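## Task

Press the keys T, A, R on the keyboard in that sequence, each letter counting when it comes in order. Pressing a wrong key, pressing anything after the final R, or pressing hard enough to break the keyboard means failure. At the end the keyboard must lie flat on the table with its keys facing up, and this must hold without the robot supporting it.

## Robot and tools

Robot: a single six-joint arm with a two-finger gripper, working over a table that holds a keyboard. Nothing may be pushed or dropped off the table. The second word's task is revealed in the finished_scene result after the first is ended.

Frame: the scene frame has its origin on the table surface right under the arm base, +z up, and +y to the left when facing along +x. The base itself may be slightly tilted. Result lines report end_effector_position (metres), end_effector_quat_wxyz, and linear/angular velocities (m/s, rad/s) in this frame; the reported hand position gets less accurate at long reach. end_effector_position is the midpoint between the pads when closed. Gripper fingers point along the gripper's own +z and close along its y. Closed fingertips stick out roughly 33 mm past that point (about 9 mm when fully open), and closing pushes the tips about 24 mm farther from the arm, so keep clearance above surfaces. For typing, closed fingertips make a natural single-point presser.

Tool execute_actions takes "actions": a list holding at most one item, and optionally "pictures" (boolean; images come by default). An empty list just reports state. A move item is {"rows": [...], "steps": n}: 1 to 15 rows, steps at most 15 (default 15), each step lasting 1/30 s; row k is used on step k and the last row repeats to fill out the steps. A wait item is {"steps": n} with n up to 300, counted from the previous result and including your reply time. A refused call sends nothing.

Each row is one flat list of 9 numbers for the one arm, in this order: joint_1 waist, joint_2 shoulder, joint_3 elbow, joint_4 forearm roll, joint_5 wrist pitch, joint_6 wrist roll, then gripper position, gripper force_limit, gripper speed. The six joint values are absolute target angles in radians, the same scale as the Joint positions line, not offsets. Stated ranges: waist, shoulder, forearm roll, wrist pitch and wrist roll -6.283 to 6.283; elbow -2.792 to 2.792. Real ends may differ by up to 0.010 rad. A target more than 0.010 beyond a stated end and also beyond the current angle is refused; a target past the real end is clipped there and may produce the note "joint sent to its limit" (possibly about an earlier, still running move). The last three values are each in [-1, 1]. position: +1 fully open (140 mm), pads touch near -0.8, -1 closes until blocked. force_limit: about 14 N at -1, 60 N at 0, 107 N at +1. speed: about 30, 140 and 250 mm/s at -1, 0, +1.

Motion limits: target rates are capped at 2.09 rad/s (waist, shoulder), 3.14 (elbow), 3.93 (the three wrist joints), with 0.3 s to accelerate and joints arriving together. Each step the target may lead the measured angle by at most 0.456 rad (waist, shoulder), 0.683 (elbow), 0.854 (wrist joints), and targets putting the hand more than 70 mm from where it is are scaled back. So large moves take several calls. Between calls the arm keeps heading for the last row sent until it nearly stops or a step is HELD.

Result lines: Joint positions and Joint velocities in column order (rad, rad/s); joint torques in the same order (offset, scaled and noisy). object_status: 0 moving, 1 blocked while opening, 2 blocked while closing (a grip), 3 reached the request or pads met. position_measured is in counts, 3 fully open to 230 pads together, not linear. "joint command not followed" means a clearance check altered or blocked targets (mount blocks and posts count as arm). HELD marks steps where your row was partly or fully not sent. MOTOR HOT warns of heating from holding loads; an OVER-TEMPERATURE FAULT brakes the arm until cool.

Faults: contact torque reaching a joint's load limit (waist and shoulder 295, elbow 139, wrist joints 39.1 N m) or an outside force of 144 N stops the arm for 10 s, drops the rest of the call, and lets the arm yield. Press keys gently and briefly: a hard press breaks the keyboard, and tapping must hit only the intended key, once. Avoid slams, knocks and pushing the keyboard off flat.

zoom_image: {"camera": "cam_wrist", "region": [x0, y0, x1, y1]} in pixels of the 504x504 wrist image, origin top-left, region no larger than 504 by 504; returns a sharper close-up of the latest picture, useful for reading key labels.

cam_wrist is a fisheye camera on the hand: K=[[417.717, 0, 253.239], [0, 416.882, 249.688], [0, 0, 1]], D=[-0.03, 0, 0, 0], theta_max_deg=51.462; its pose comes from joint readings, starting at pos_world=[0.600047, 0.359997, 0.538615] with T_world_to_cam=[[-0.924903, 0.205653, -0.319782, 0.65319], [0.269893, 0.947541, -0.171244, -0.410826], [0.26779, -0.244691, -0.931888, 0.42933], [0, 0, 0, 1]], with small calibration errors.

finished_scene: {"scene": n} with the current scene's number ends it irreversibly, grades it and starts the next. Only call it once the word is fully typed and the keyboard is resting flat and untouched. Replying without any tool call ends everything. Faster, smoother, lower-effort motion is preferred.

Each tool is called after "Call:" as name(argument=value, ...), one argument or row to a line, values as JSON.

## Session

Call:
execute_actions(
  actions=[],
)

Scene clock: 0.00 s of 4023.00 s.
end_effector_position=(+0.5415, +0.0412, +0.3374) position_measured=230 object_status=3 end_effector_quat_wxyz=(+0.027, -0.667, +0.735, +0.123) end_effector_velocity=(-0.000, -0.000, -0.001) end_effector_angular_velocity=(+0.000, +0.001, -0.001)
Joint positions: [-0.152  0.085  1.824  0.206  1.384  3.072]
Joint velocities: [-0.     0.001  0.     0.    -0.     0.001]
Joint torques (N m, as the joint torque sensors report them, + toward a larger angle): no reading
camera_calibration (this result's frames):
cam_wrist: T_world_to_cam=[[-0.98846, 0.06998, 0.134348, 0.492678], [0.135257, 0.807068, 0.574758, -0.298082], [-0.0682061, 0.586296, -0.80722, 0.482666], [0, 0, 0, 1]] pos_world=[0.560231, -0.0768902, 0.494753]

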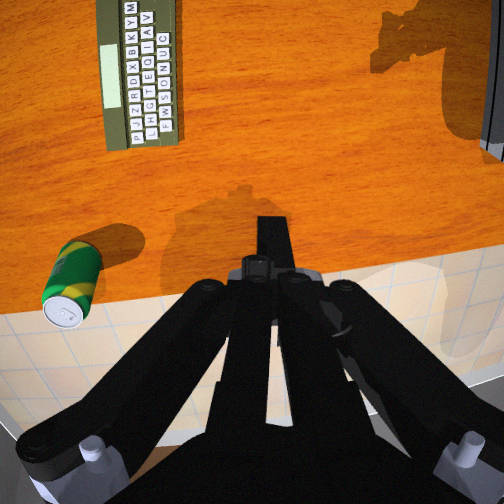

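Call:
zoom_image(
  camera="cam_wrist",
  region=[70, 0, 230, 160],
)

Call:
zoom_image(
  camera="cam_wrist",
  region=[215, 200, 335, 320],
)

Region (70, 0, 230, 160) of cam_wrist's 504x504 image, scaled by 3.150, with more detail than that image has.

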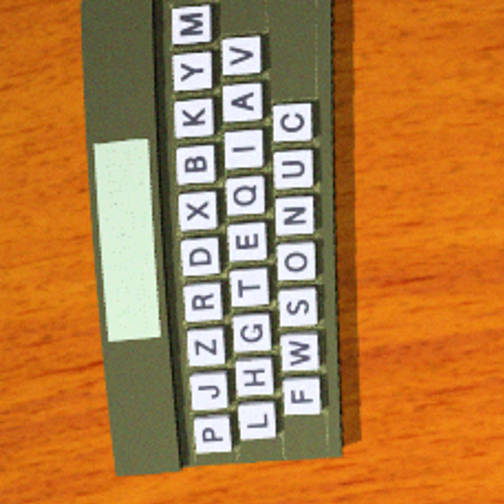

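Region (215, 200, 335, 320) of cam_wrist's 504x504 image, scaled by 4.200, with more detail than that image has.

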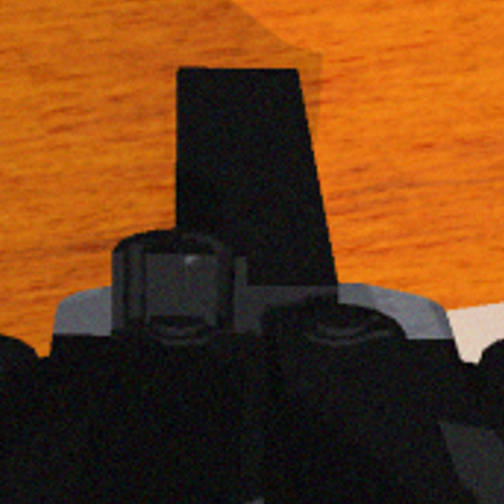

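Call:
execute_actions(
  actions=[
    {"rows": [[-0.0682, 0.5918, 1.6832, 0, 1.3029, 2.356, -1, -1, 0]], "steps": 15},
  ],
  pictures=false,
)

Call:
execute_actions(
  actions=[
    {"steps": 15},
  ],
)

Call:
zoom_image(
  camera="cam_wrist",
  region=[190, 80, 370, 260],
)

Scene clock: 7.30 s of 4023.00 s.
end_effector_position=(+0.6118, +0.0228, +0.1800) position_measured=230 object_status=3 end_effector_quat_wxyz=(+0.049, +0.834, -0.525, -0.164) end_effector_velocity=(+0.114, -0.029, -0.407) end_effector_angular_velocity=(+0.109, +0.355, +1.267)
Joint positions: [-0.098  0.409  1.733  0.073  1.332  2.609]
Joint velocities: [ 0.123  0.76  -0.206 -0.3   -0.119 -1.048]
Joint torques (N m, as the joint torque sensors report them, + toward a larger angle): [  0.25 -75.98 -33.57   4.08   1.09   0.28]
Steps of this call (steps 1 to 90: nothing new was sent; then 3.80 s passed at rest; steps 91 to 105: all 15 steps of this action). Readings (joint positions | what the end effector reports):
91: [-0.152 0.085 1.824 0.206 1.384 3.072] | position_measured=230 object_status=0
92: [-0.152 0.088 1.823 0.205 1.384 3.068] | position_measured=230 object_status=0
94: [-0.147 0.115 1.814 0.192 1.379 3.023] | position_measured=230 object_status=0
98: [-0.128 0.227 1.782 0.145 1.360 2.861] | position_measured=230 object_status=3
105: the state above

Scene clock: 7.80 s of 4023.00 s.
end_effector_position=(+0.6322, +0.0170, +0.0784) position_measured=230 object_status=3 end_effector_quat_wxyz=(+0.081, +0.896, -0.386, -0.203) end_effector_velocity=(-0.000, -0.000, -0.002) end_effector_angular_velocity=(+0.000, +0.002, +0.001)
Joint positions: [-0.068  0.592  1.683  0.     1.303  2.356]
Joint velocities: [ 0.     0.003  0.    -0.    -0.    -0.001]
Joint torques (N m, as the joint torque sensors report them, + toward a larger angle): [ -2.71 -86.85 -30.32   3.61   1.3    0.21]
Steps of this call (steps 1 to 15: the robot went on to your last target). Readings (joint positions | what the end effector reports):
1: [-0.094 0.435 1.726 0.063 1.328 2.573] | position_measured=230 object_status=3
2: [-0.090 0.460 1.719 0.052 1.324 2.538] | position_measured=230 object_status=3
4: [-0.081 0.511 1.705 0.032 1.316 2.468] | position_measured=230 object_status=3
8: [-0.069 0.585 1.685 0.003 1.304 2.366] | position_measured=230 object_status=3
15: the state above
camera_calibration (this result's frames):
cam_wrist: T_world_to_cam=[[-0.654532, -0.698387, 0.289556, 0.408525], [-0.408137, 0.648792, 0.642256, 0.198975], [-0.636405, 0.302199, -0.709693, 0.650312], [0, 0, 0, 1]] pos_world=[0.762464, -0.0403084, 0.215438]

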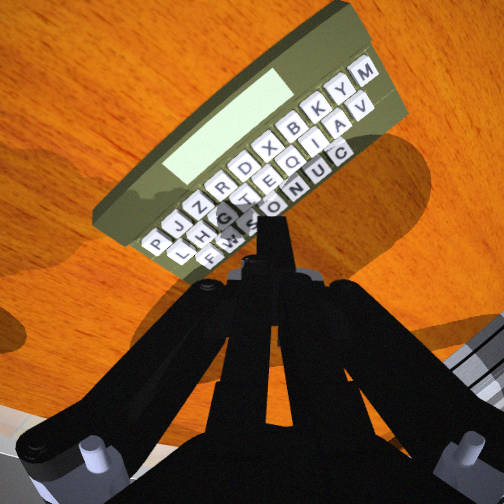

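Region (190, 80, 370, 260) of cam_wrist's 504x504 image, scaled by 2.800, with more detail than that image has.

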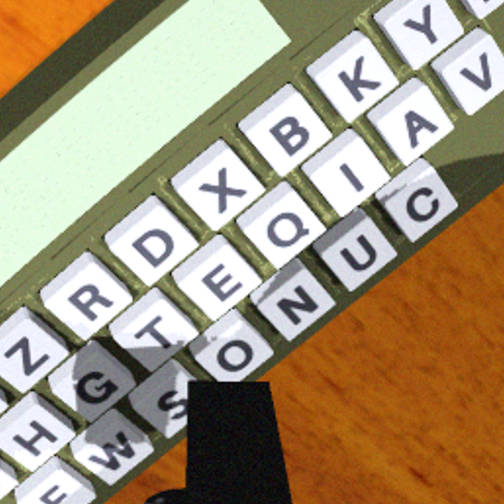

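Call:
execute_actions(
  actions=[
    {"rows": [[-0.0640, 0.6108, 1.6942, 0, 1.2729, 2.356, -1, -1, 0]], "steps": 9},
  ],
)

Call:
zoom_image(
  camera="cam_wrist",
  region=[200, 150, 320, 270],
)

Scene clock: 14.57 s of 4023.00 s.
end_effector_position=(+0.6306, +0.0196, +0.0590) position_measured=230 object_status=3 end_effector_quat_wxyz=(+0.081, +0.897, -0.384, -0.203) end_effector_velocity=(-0.000, +0.000, -0.001) end_effector_angular_velocity=(+0.000, -0.000, +0.001)
Joint positions: [-0.064  0.611  1.694 -0.     1.273  2.356]
Joint velocities: [ 0.     0.001  0.002  0.    -0.003 -0.001]
Joint torques (N m, as the joint torque sensors report them, + toward a larger angle): [ -3.19 -89.82 -29.36   3.53   1.34   0.45]
Steps of this call (steps 1 to 15: the robot went on to your last target; steps 16 to 90: nothing new was sent; then 3.47 s passed at rest; steps 91 to 99: all 9 steps of this action). Readings (joint positions | what the end effector reports):
91: [-0.068 0.592 1.683 -0.000 1.303 2.356] | position_measured=230 object_status=3
92: [-0.068 0.595 1.685 -0.000 1.298 2.356] | position_measured=230 object_status=3
94: [-0.065 0.607 1.692 -0.000 1.279 2.356] | position_measured=230 object_status=3
98: [-0.064 0.611 1.694 -0.000 1.273 2.356] | position_measured=230 object_status=3
99: the state above
camera_calibration (this result's frames):
cam_wrist: T_world_to_cam=[[-0.651438, -0.701191, 0.289758, 0.413063], [-0.410776, 0.64706, 0.642321, 0.210757], [-0.637881, 0.299407, -0.709552, 0.635782], [0, 0, 0, 1]] pos_world=[0.761212, -0.0370937, 0.196058]

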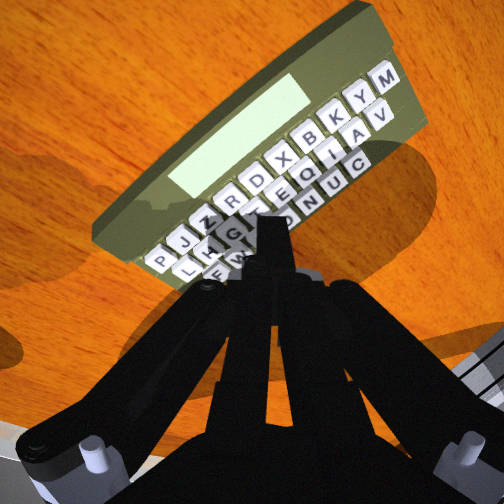

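Region (200, 150, 320, 270) of cam_wrist's 504x504 image, scaled by 4.200, with more detail than that image has.

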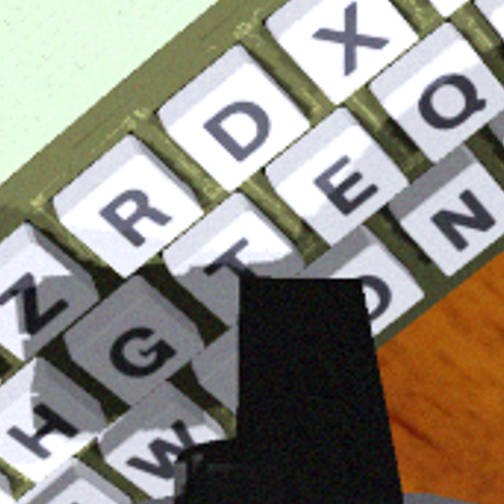

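Call:
execute_actions(
  actions=[
    {"rows": [[-0.0640, 0.6128, 1.6989, 0, 1.2662, 2.356, -1, -1, 0]], "steps": 7},
  ],
)

Call:
zoom_image(
  camera="cam_wrist",
  region=[160, 130, 310, 280],
)

Scene clock: 16.33 s of 4023.00 s.
end_effector_position=(+0.6291, +0.0197, +0.0555) position_measured=230 object_status=3 end_effector_quat_wxyz=(+0.081, +0.897, -0.384, -0.203) end_effector_velocity=(-0.001, -0.000, -0.001) end_effector_angular_velocity=(-0.000, +0.000, +0.000)
Joint positions: [-0.064  0.613  1.699  0.     1.266  2.356]
Joint velocities: [ 0.     0.001  0.002 -0.    -0.003 -0.   ]
Joint torques (N m, as the joint torque sensors report them, + toward a larger angle): [ -1.43 -89.46 -29.11   3.62   0.97   0.32]
Steps of this call (steps 1 to 15: the robot went on to your last target; steps 16 to 46: nothing new was sent; steps 47 to 53: all 7 steps of this action). Readings (joint positions | what the end effector reports):
47: [-0.064 0.611 1.694 0.000 1.273 2.356] | position_measured=230 object_status=3
48: [-0.064 0.611 1.696 0.000 1.271 2.356] | position_measured=230 object_status=3
50: [-0.064 0.613 1.698 0.000 1.267 2.356] | position_measured=230 object_status=3
53: the state above
camera_calibration (this result's frames):
cam_wrist: T_world_to_cam=[[-0.651494, -0.701168, 0.289687, 0.413208], [-0.410685, 0.64701, 0.64243, 0.212252], [-0.637882, 0.299569, -0.709482, 0.632271], [0, 0, 0, 1]] pos_world=[0.759685, -0.0370098, 0.192527]

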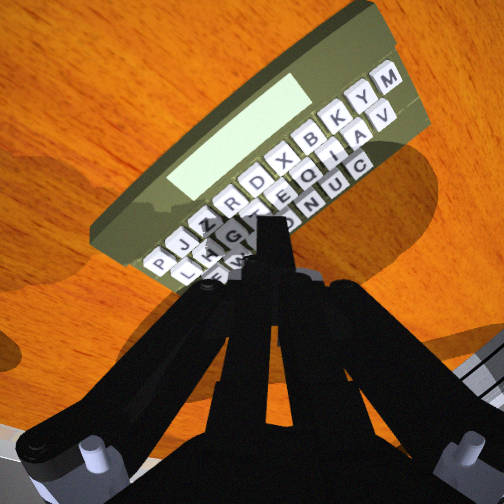

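Region (160, 130, 310, 280) of cam_wrist's 504x504 image, scaled by 3.360, with more detail than that image has.

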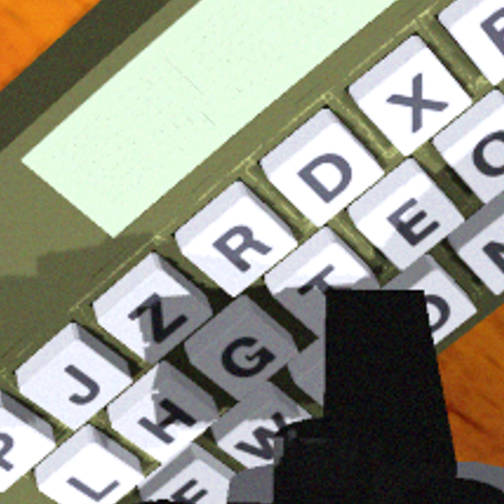

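Call:
execute_actions(
  actions=[
    {"rows": [[-0.0640, 0.6139, 1.6993, 0, 1.2647, 2.356, -1, -1, 0],[-0.0640, 0.6150, 1.6996, 0, 1.2633, 2.356, -1, -1, 0]], "steps": 7},
  ],
)

Call:
zoom_image(
  camera="cam_wrist",
  region=[160, 130, 310, 280],
)

Scene clock: 17.70 s of 4023.00 s.
end_effector_position=(+0.6291, +0.0197, +0.0535) position_measured=230 object_status=3 end_effector_quat_wxyz=(+0.081, +0.897, -0.384, -0.203) end_effector_velocity=(+0.000, -0.000, -0.001) end_effector_angular_velocity=(+0.000, -0.001, +0.001)
Joint positions: [-0.064  0.615  1.7   -0.     1.263  2.356]
Joint velocities: [-0.     0.001  0.001 -0.    -0.002 -0.001]
Joint torques (N m, as the joint torque sensors report them, + toward a larger angle): [ -3.51 -88.32 -29.11   3.49   1.54   0.37]
Steps of this call (steps 1 to 15: the robot went on to your last target; steps 16 to 34: nothing new was sent; steps 35 to 41: all 7 steps of this action). Readings (joint positions | what the end effector reports):
35: [-0.064 0.613 1.699 -0.000 1.266 2.356] | position_measured=230 object_status=3
36: [-0.064 0.613 1.699 -0.000 1.266 2.356] | position_measured=230 object_status=3
38: [-0.064 0.614 1.699 -0.000 1.264 2.356] | position_measured=230 object_status=3
41: the state above
camera_calibration (this result's frames):
cam_wrist: T_world_to_cam=[[-0.651454, -0.701185, 0.289736, 0.413724], [-0.410706, 0.647024, 0.642402, 0.213549], [-0.637909, 0.299499, -0.709487, 0.630866], [0, 0, 0, 1]] pos_world=[0.759663, -0.037018, 0.190535]

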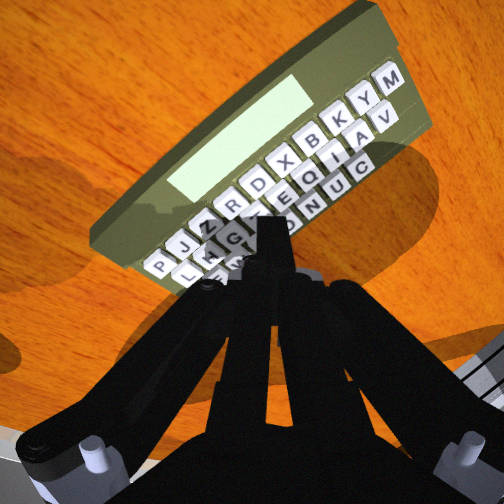

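Region (160, 130, 310, 280) of cam_wrist's 504x504 image, scaled by 3.360, with more detail than that image has.

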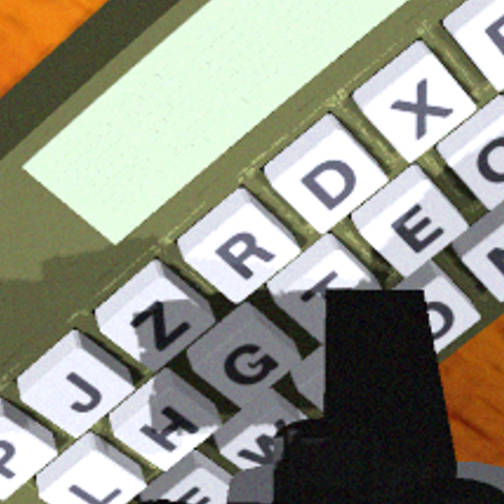

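Just at the surface. Down ~1.8 mm.

Call:
execute_actions(
  actions=[
    {"rows": [[-0.0640, 0.6160, 1.6999, 0, 1.2620, 2.356, -1, -1, 0],[-0.0640, 0.6170, 1.7003, 0, 1.2606, 2.356, -1, -1, 0]], "steps": 8},
  ],
)

Scene clock: 18.57 s of 4023.00 s.
end_effector_position=(+0.6291, +0.0197, +0.0517) position_measured=230 object_status=3 end_effector_quat_wxyz=(+0.081, +0.897, -0.384, -0.203) end_effector_velocity=(-0.000, +0.000, -0.000) end_effector_angular_velocity=(+0.001, -0.000, +0.001)
Joint positions: [-0.064  0.617  1.7   -0.     1.261  2.356]
Joint velocities: [ 0.     0.     0.     0.    -0.001 -0.001]
Joint torques (N m, as the joint torque sensors report them, + toward a larger angle): [ -2.15 -89.44 -28.88   3.56   1.15   0.41]
Steps of this call (steps 1 to 15: the robot went on to your last target; steps 16 to 18: nothing new was sent; steps 19 to 26: all 8 steps of this action). Readings (joint positions | what the end effector reports):
19: [-0.064 0.615 1.700 -0.000 1.263 2.356] | position_measured=230 object_status=3
20: [-0.064 0.615 1.700 -0.000 1.263 2.356] | position_measured=230 object_status=3
22: [-0.064 0.617 1.700 -0.000 1.261 2.356] | position_measured=230 object_status=3
26: the state above
camera_calibration (this result's frames):
cam_wrist: T_world_to_cam=[[-0.651458, -0.701185, 0.289726, 0.414254], [-0.410716, 0.647024, 0.642396, 0.214737], [-0.637898, 0.299498, -0.709497, 0.629538], [0, 0, 0, 1]] pos_world=[0.759647, -0.0370168, 0.188689]

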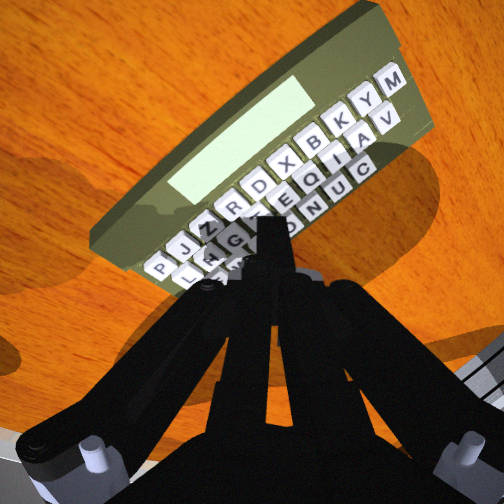

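Call:
execute_actions(
  actions=[
    {"rows": [[-0.0640, 0.6179, 1.7006, 0, 1.2594, 2.356, -1, -1, 0]], "steps": 7},
  ],
)

Scene clock: 19.37 s of 4023.00 s.
end_effector_position=(+0.6291, +0.0197, +0.0508) position_measured=230 object_status=3 end_effector_quat_wxyz=(+0.081, +0.897, -0.384, -0.203) end_effector_velocity=(-0.000, +0.000, -0.001) end_effector_angular_velocity=(+0.000, +0.000, -0.000)
Joint positions: [-0.064  0.618  1.701 -0.     1.259  2.356]
Joint velocities: [ 0.     0.001  0.     0.    -0.001  0.   ]
Joint torques (N m, as the joint torque sensors report them, + toward a larger angle): [ -2.48 -89.43 -28.9    3.46   1.17   0.38]
Steps of this call (steps 1 to 15: the robot went on to your last target; steps 16 to 17: nothing new was sent; steps 18 to 24: all 7 steps of this action). Readings (joint positions | what the end effector reports):
18: [-0.064 0.617 1.700 -0.000 1.261 2.356] | position_measured=230 object_status=3
19: [-0.064 0.617 1.700 -0.000 1.260 2.356] | position_measured=230 object_status=3
21: [-0.064 0.618 1.701 -0.000 1.260 2.356] | position_measured=230 object_status=3
24: the state above
camera_calibration (this result's frames):
cam_wrist: T_world_to_cam=[[-0.651458, -0.701185, 0.289727, 0.414489], [-0.410715, 0.647024, 0.642396, 0.215264], [-0.637899, 0.299499, -0.709496, 0.628948], [0, 0, 0, 1]] pos_world=[0.75964, -0.0370165, 0.187863]

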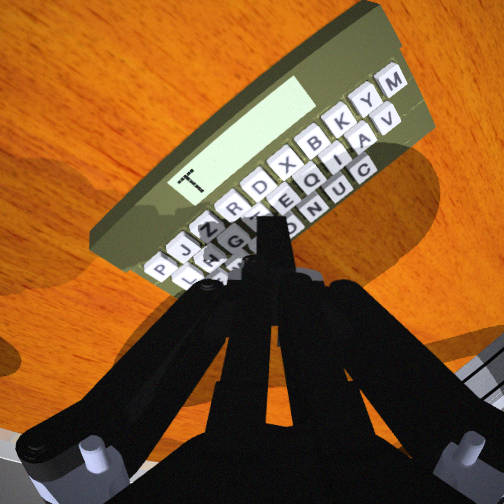

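Call:
execute_actions(
  actions=[
    {"rows": [[-0.0640, 0.6092, 1.6976, 0, 1.2711, 2.356, -1, -1, 0]], "steps": 6},
  ],
  pictures=false,
)

Scene clock: 20.23 s of 4023.00 s.
end_effector_position=(+0.6291, +0.0197, +0.0584) position_measured=230 object_status=3 end_effector_quat_wxyz=(+0.081, +0.897, -0.384, -0.203) end_effector_velocity=(-0.000, -0.000, +0.007) end_effector_angular_velocity=(-0.000, +0.002, -0.000)
Joint positions: [-0.064  0.61   1.698  0.     1.27   2.356]
Joint velocities: [ 0.    -0.007 -0.003 -0.     0.012  0.   ]
Joint torques (N m, as the joint torque sensors report them, + toward a larger angle): [ -1.8  -86.69 -27.9    3.55   1.53   0.29]
Steps of this call (steps 1 to 15: the robot went on to your last target; steps 16 to 20: nothing new was sent; steps 21 to 26: all 6 steps of this action). Readings (joint positions | what the end effector reports):
21: [-0.064 0.618 1.701 -0.000 1.259 2.356] | position_measured=230 object_status=3
22: [-0.064 0.616 1.700 -0.000 1.262 2.356] | position_measured=230 object_status=3
24: [-0.064 0.611 1.698 0.000 1.269 2.356] | position_measured=230 object_status=3
26: the state above

Call:
execute_actions(
  actions=[
    {"rows": [[-0.1759, 0.6046, 1.7102, 0, 1.2631, 2.356, -1, -1, 0]], "steps": 12},
  ],
)

Call:
zoom_image(
  camera="cam_wrist",
  region=[190, 140, 330, 280],
)

Scene clock: 23.37 s of 4023.00 s.
end_effector_position=(+0.6221, -0.0498, +0.0571) position_measured=230 object_status=3 end_effector_quat_wxyz=(+0.070, +0.874, -0.433, -0.207) end_effector_velocity=(-0.000, -0.002, -0.001) end_effector_angular_velocity=(+0.000, +0.001, -0.002)
Joint positions: [-0.176  0.605  1.71  -0.     1.263  2.356]
Joint velocities: [-0.003  0.001  0.    -0.    -0.001 -0.   ]
Joint torques (N m, as the joint torque sensors report them, + toward a larger angle): [ -1.14 -88.98 -29.43   3.44   1.35   0.42]
Steps of this call (steps 1 to 15: the robot went on to your last target; steps 16 to 82: nothing new was sent; steps 83 to 94: all 12 steps of this action). Readings (joint positions | what the end effector reports):
83: [-0.064 0.609 1.698 -0.000 1.271 2.356] | position_measured=230 object_status=3
84: [-0.067 0.609 1.698 0.000 1.271 2.356] | position_measured=230 object_status=3
86: [-0.095 0.608 1.701 -0.000 1.270 2.356] | position_measured=230 object_status=3
90: [-0.172 0.605 1.710 -0.000 1.264 2.356] | position_measured=230 object_status=3
94: the state above
camera_calibration (this result's frames):
cam_wrist: T_world_to_cam=[[-0.725422, -0.624159, 0.290154, 0.409232], [-0.336086, 0.68908, 0.64204, 0.20901], [-0.600674, 0.368233, -0.709645, 0.630003], [0, 0, 0, 1]] pos_world=[0.745538, -0.120587, 0.194145]

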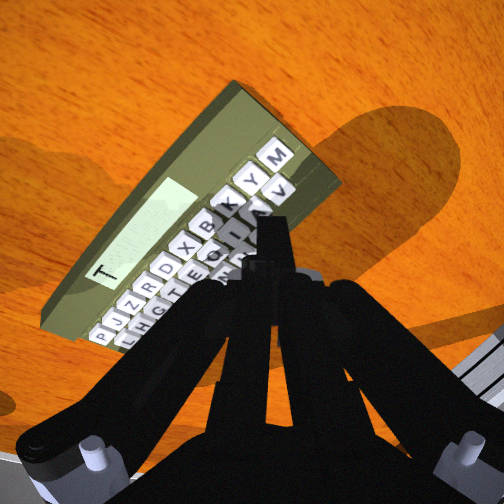

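Region (190, 140, 330, 280) of cam_wrist's 504x504 image, scaled by 3.600, with more detail than that image has.

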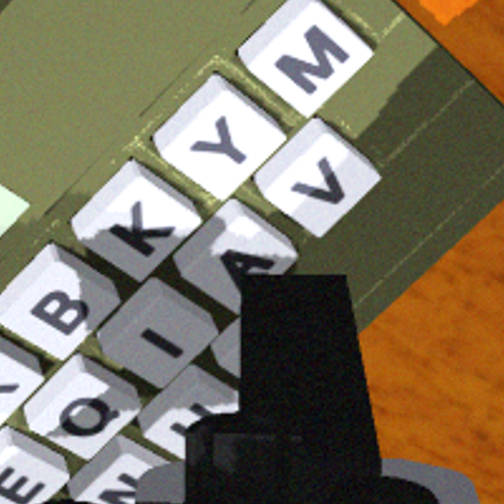

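Call:
execute_actions(
  actions=[
    {"rows": [[-0.1759, 0.6079, 1.7113, 0, 1.2587, 2.356, -1, -1, 0],[-0.1759, 0.6079, 1.7113, 0, 1.2587, 2.356, -1, -1, 0],[-0.1759, 0.6092, 1.7118, 0, 1.2569, 2.356, -1, -1, 0],[-0.1759, 0.6104, 1.7122, 0, 1.2553, 2.356, -1, -1, 0],[-0.1759, 0.6116, 1.7126, 0, 1.2537, 2.356, -1, -1, 0]], "steps": 11},
  ],
)

Scene clock: 25.53 s of 4023.00 s.
end_effector_position=(+0.6220, -0.0499, +0.0508) position_measured=230 object_status=3 end_effector_quat_wxyz=(+0.070, +0.874, -0.434, -0.207) end_effector_velocity=(+0.000, -0.000, -0.000) end_effector_angular_velocity=(-0.000, -0.001, -0.000)
Joint positions: [-0.176  0.612  1.713  0.     1.254  2.356]
Joint velocities: [ 0.     0.     0.    -0.    -0.001  0.   ]
Joint torques (N m, as the joint torque sensors report them, + toward a larger angle): [ -2.54 -87.65 -28.53   3.65   1.35   0.26]
Steps of this call (steps 1 to 15: the robot went on to your last target; steps 16 to 54: nothing new was sent; steps 55 to 65: all 11 steps of this action). Readings (joint positions | what the end effector reports):
55: [-0.176 0.605 1.710 0.000 1.263 2.356] | position_measured=230 object_status=3
56: [-0.176 0.605 1.710 0.000 1.262 2.356] | position_measured=230 object_status=3
58: [-0.176 0.608 1.711 0.000 1.259 2.356] | position_measured=230 object_status=3
62: [-0.176 0.611 1.712 0.000 1.254 2.356] | position_measured=230 object_status=3
65: the state above
camera_calibration (this result's frames):
cam_wrist: T_world_to_cam=[[-0.725707, -0.623872, 0.290058, 0.411104], [-0.335847, 0.68918, 0.642058, 0.213006], [-0.600464, 0.36853, -0.709668, 0.625477], [0, 0, 0, 1]] pos_world=[0.745455, -0.120831, 0.187875]

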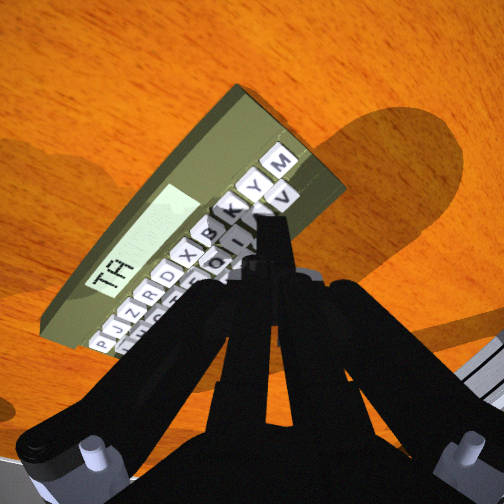

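Lift, then move over R.

Call:
execute_actions(
  actions=[
    {"rows": [[-0.1759, 0.6013, 1.7091, 0, 1.2675, 2.356, -1, -1, 0],[-0.1759, 0.6013, 1.7091, 0, 1.2675, 2.356, -1, -1, 0],[-0.1759, 0.6013, 1.7091, 0, 1.2675, 2.356, -1, -1, 0],[-0.1759, 0.6013, 1.7091, 0, 1.2675, 2.356, -1, -1, 0],[-0.1759, 0.6013, 1.7091, 0, 1.2675, 2.356, -1, -1, 0],[-0.0595, 0.6326, 1.6581, 0, 1.2872, 2.356, -1, -1, 0]], "steps": 15},
  ],
  pictures=false,
)

Call:
execute_actions(
  actions=[],
)

Call:
zoom_image(
  camera="cam_wrist",
  region=[190, 140, 330, 280],
)

Scene clock: 27.37 s of 4023.00 s.
end_effector_position=(+0.6467, +0.0219, +0.0569) position_measured=230 object_status=3 end_effector_quat_wxyz=(+0.082, +0.898, -0.382, -0.203) end_effector_velocity=(+0.002, +0.001, -0.000) end_effector_angular_velocity=(+0.000, +0.000, +0.003)
Joint positions: [-0.06   0.632  1.658  0.     1.287  2.356]
Joint velocities: [ 0.002  0.003 -0.005  0.     0.003 -0.001]
Joint torques (N m, as the joint torque sensors report them, + toward a larger angle): [-12.22 -92.06 -29.49   3.31   1.46   0.4 ]
Steps of this call (steps 1 to 15: the robot went on to your last target; steps 16 to 40: nothing new was sent; steps 41 to 55: all 15 steps of this action). Readings (joint positions | what the end effector reports):
41: [-0.176 0.612 1.713 -0.000 1.254 2.356] | position_measured=230 object_status=3
42: [-0.176 0.610 1.712 -0.000 1.256 2.356] | position_measured=230 object_status=3
44: [-0.176 0.603 1.710 -0.000 1.265 2.356] | position_measured=230 object_status=3
48: [-0.163 0.606 1.703 -0.000 1.270 2.356] | position_measured=230 object_status=3
55: the state above

Scene clock: 27.37 s of 4023.00 s.
end_effector_position=(+0.6467, +0.0219, +0.0569) position_measured=230 object_status=3 end_effector_quat_wxyz=(+0.082, +0.898, -0.382, -0.203) end_effector_velocity=(+0.002, +0.001, -0.000) end_effector_angular_velocity=(+0.000, +0.000, +0.003)
Joint positions: [-0.06   0.632  1.658  0.     1.287  2.356]
Joint velocities: [ 0.002  0.003 -0.005  0.     0.003 -0.001]
Joint torques (N m, as the joint torque sensors report them, + toward a larger angle): [-12.22 -92.06 -29.49   3.31   1.46   0.4 ]
camera_calibration (this result's frames):
cam_wrist: T_world_to_cam=[[-0.648721, -0.703734, 0.289689, 0.424005], [-0.413179, 0.645358, 0.642492, 0.218793], [-0.639097, 0.297105, -0.709425, 0.644677], [0, 0, 0, 1]] pos_world=[0.777473, -0.0343498, 0.193948]

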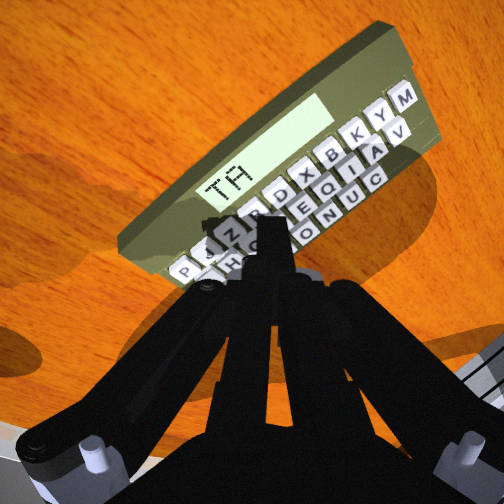

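Region (190, 140, 330, 280) of cam_wrist's 504x504 image, scaled by 3.600, with more detail than that image has.

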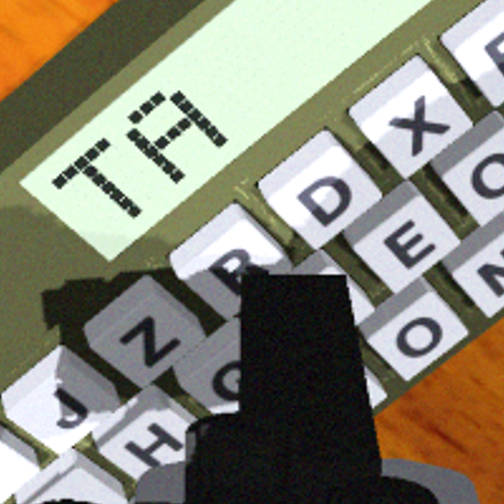

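Call:
execute_actions(
  actions=[
    {"rows": [[-0.0590, 0.6356, 1.6592, 0, 1.2831, 2.356, -1, -1, 0],[-0.0590, 0.6356, 1.6592, 0, 1.2831, 2.356, -1, -1, 0],[-0.0590, 0.6368, 1.6596, 0, 1.2815, 2.356, -1, -1, 0],[-0.0590, 0.6380, 1.6600, 0, 1.2799, 2.356, -1, -1, 0],[-0.0590, 0.6392, 1.6604, 0, 1.2783, 2.356, -1, -1, 0]], "steps": 11},
  ],
)

Scene clock: 28.77 s of 4023.00 s.
end_effector_position=(+0.6468, +0.0225, +0.0509) position_measured=230 object_status=3 end_effector_quat_wxyz=(+0.082, +0.898, -0.382, -0.203) end_effector_velocity=(-0.000, -0.000, -0.002) end_effector_angular_velocity=(-0.001, +0.002, -0.000)
Joint positions: [-0.059  0.639  1.66  -0.     1.278  2.356]
Joint velocities: [-0.     0.003  0.001 -0.    -0.002  0.001]
Joint torques (N m, as the joint torque sensors report them, + toward a larger angle): [ -2.32 -90.59 -28.89   3.56   1.23   0.21]
Steps of this call (steps 1 to 15: the robot went on to your last target; steps 16 to 31: nothing new was sent; steps 32 to 42: all 11 steps of this action). Readings (joint positions | what the end effector reports):
32: [-0.059 0.633 1.658 -0.000 1.287 2.356] | position_measured=230 object_status=3
33: [-0.059 0.633 1.658 0.000 1.287 2.356] | position_measured=230 object_status=3
35: [-0.059 0.636 1.659 -0.000 1.284 2.356] | position_measured=230 object_status=3
39: [-0.059 0.639 1.660 -0.000 1.279 2.356] | position_measured=230 object_status=3
42: the state above
camera_calibration (this result's frames):
cam_wrist: T_world_to_cam=[[-0.64794, -0.70444, 0.28972, 0.42578], [-0.413943, 0.644951, 0.642408, 0.222843], [-0.639393, 0.296315, -0.709488, 0.640432], [0, 0, 0, 1]] pos_world=[0.777613, -0.0335559, 0.187865]

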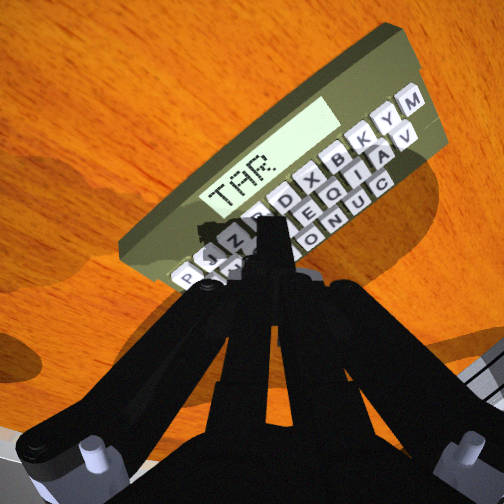

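Call:
execute_actions(
  actions=[
    {"rows": [[-0.0590, 0.6125, 1.6505, 0, 1.3149, 2.356, -1, -1, 0]], "steps": 9},
  ],
)

Scene clock: 29.60 s of 4023.00 s.
end_effector_position=(+0.6467, +0.0225, +0.0758) position_measured=230 object_status=3 end_effector_quat_wxyz=(+0.082, +0.898, -0.382, -0.203) end_effector_velocity=(+0.000, +0.000, +0.001) end_effector_angular_velocity=(+0.001, +0.002, +0.001)
Joint positions: [-0.059  0.613  1.651 -0.     1.315  2.356]
Joint velocities: [ 0.    -0.    -0.002  0.     0.004 -0.001]
Joint torques (N m, as the joint torque sensors report them, + toward a larger angle): [ -2.73 -88.62 -29.69   3.61   1.43   0.32]
Steps of this call (steps 1 to 15: the robot went on to your last target; step 16: nothing new was sent; steps 17 to 25: all 9 steps of this action). Readings (joint positions | what the end effector reports):
17: [-0.059 0.639 1.660 -0.000 1.278 2.356] | position_measured=230 object_status=3
18: [-0.059 0.637 1.660 -0.000 1.282 2.356] | position_measured=230 object_status=3
20: [-0.059 0.619 1.653 -0.000 1.305 2.356] | position_measured=230 object_status=3
24: [-0.059 0.613 1.651 -0.000 1.314 2.356] | position_measured=230 object_status=3
25: the state above
camera_calibration (this result's frames):
cam_wrist: T_world_to_cam=[[-0.647897, -0.704456, 0.289779, 0.418522], [-0.413883, 0.644933, 0.642466, 0.20676], [-0.639476, 0.296317, -0.709413, 0.658158], [0, 0, 0, 1]] pos_world=[0.77761, -0.0335393, 0.21279]

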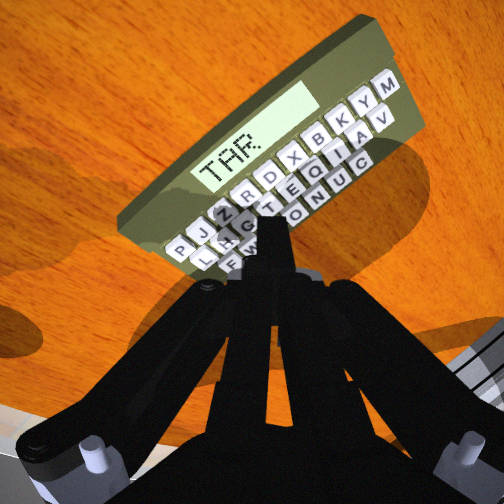

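Call:
finished_scene(
  scene=2,
)

The scene is finished: the task was done.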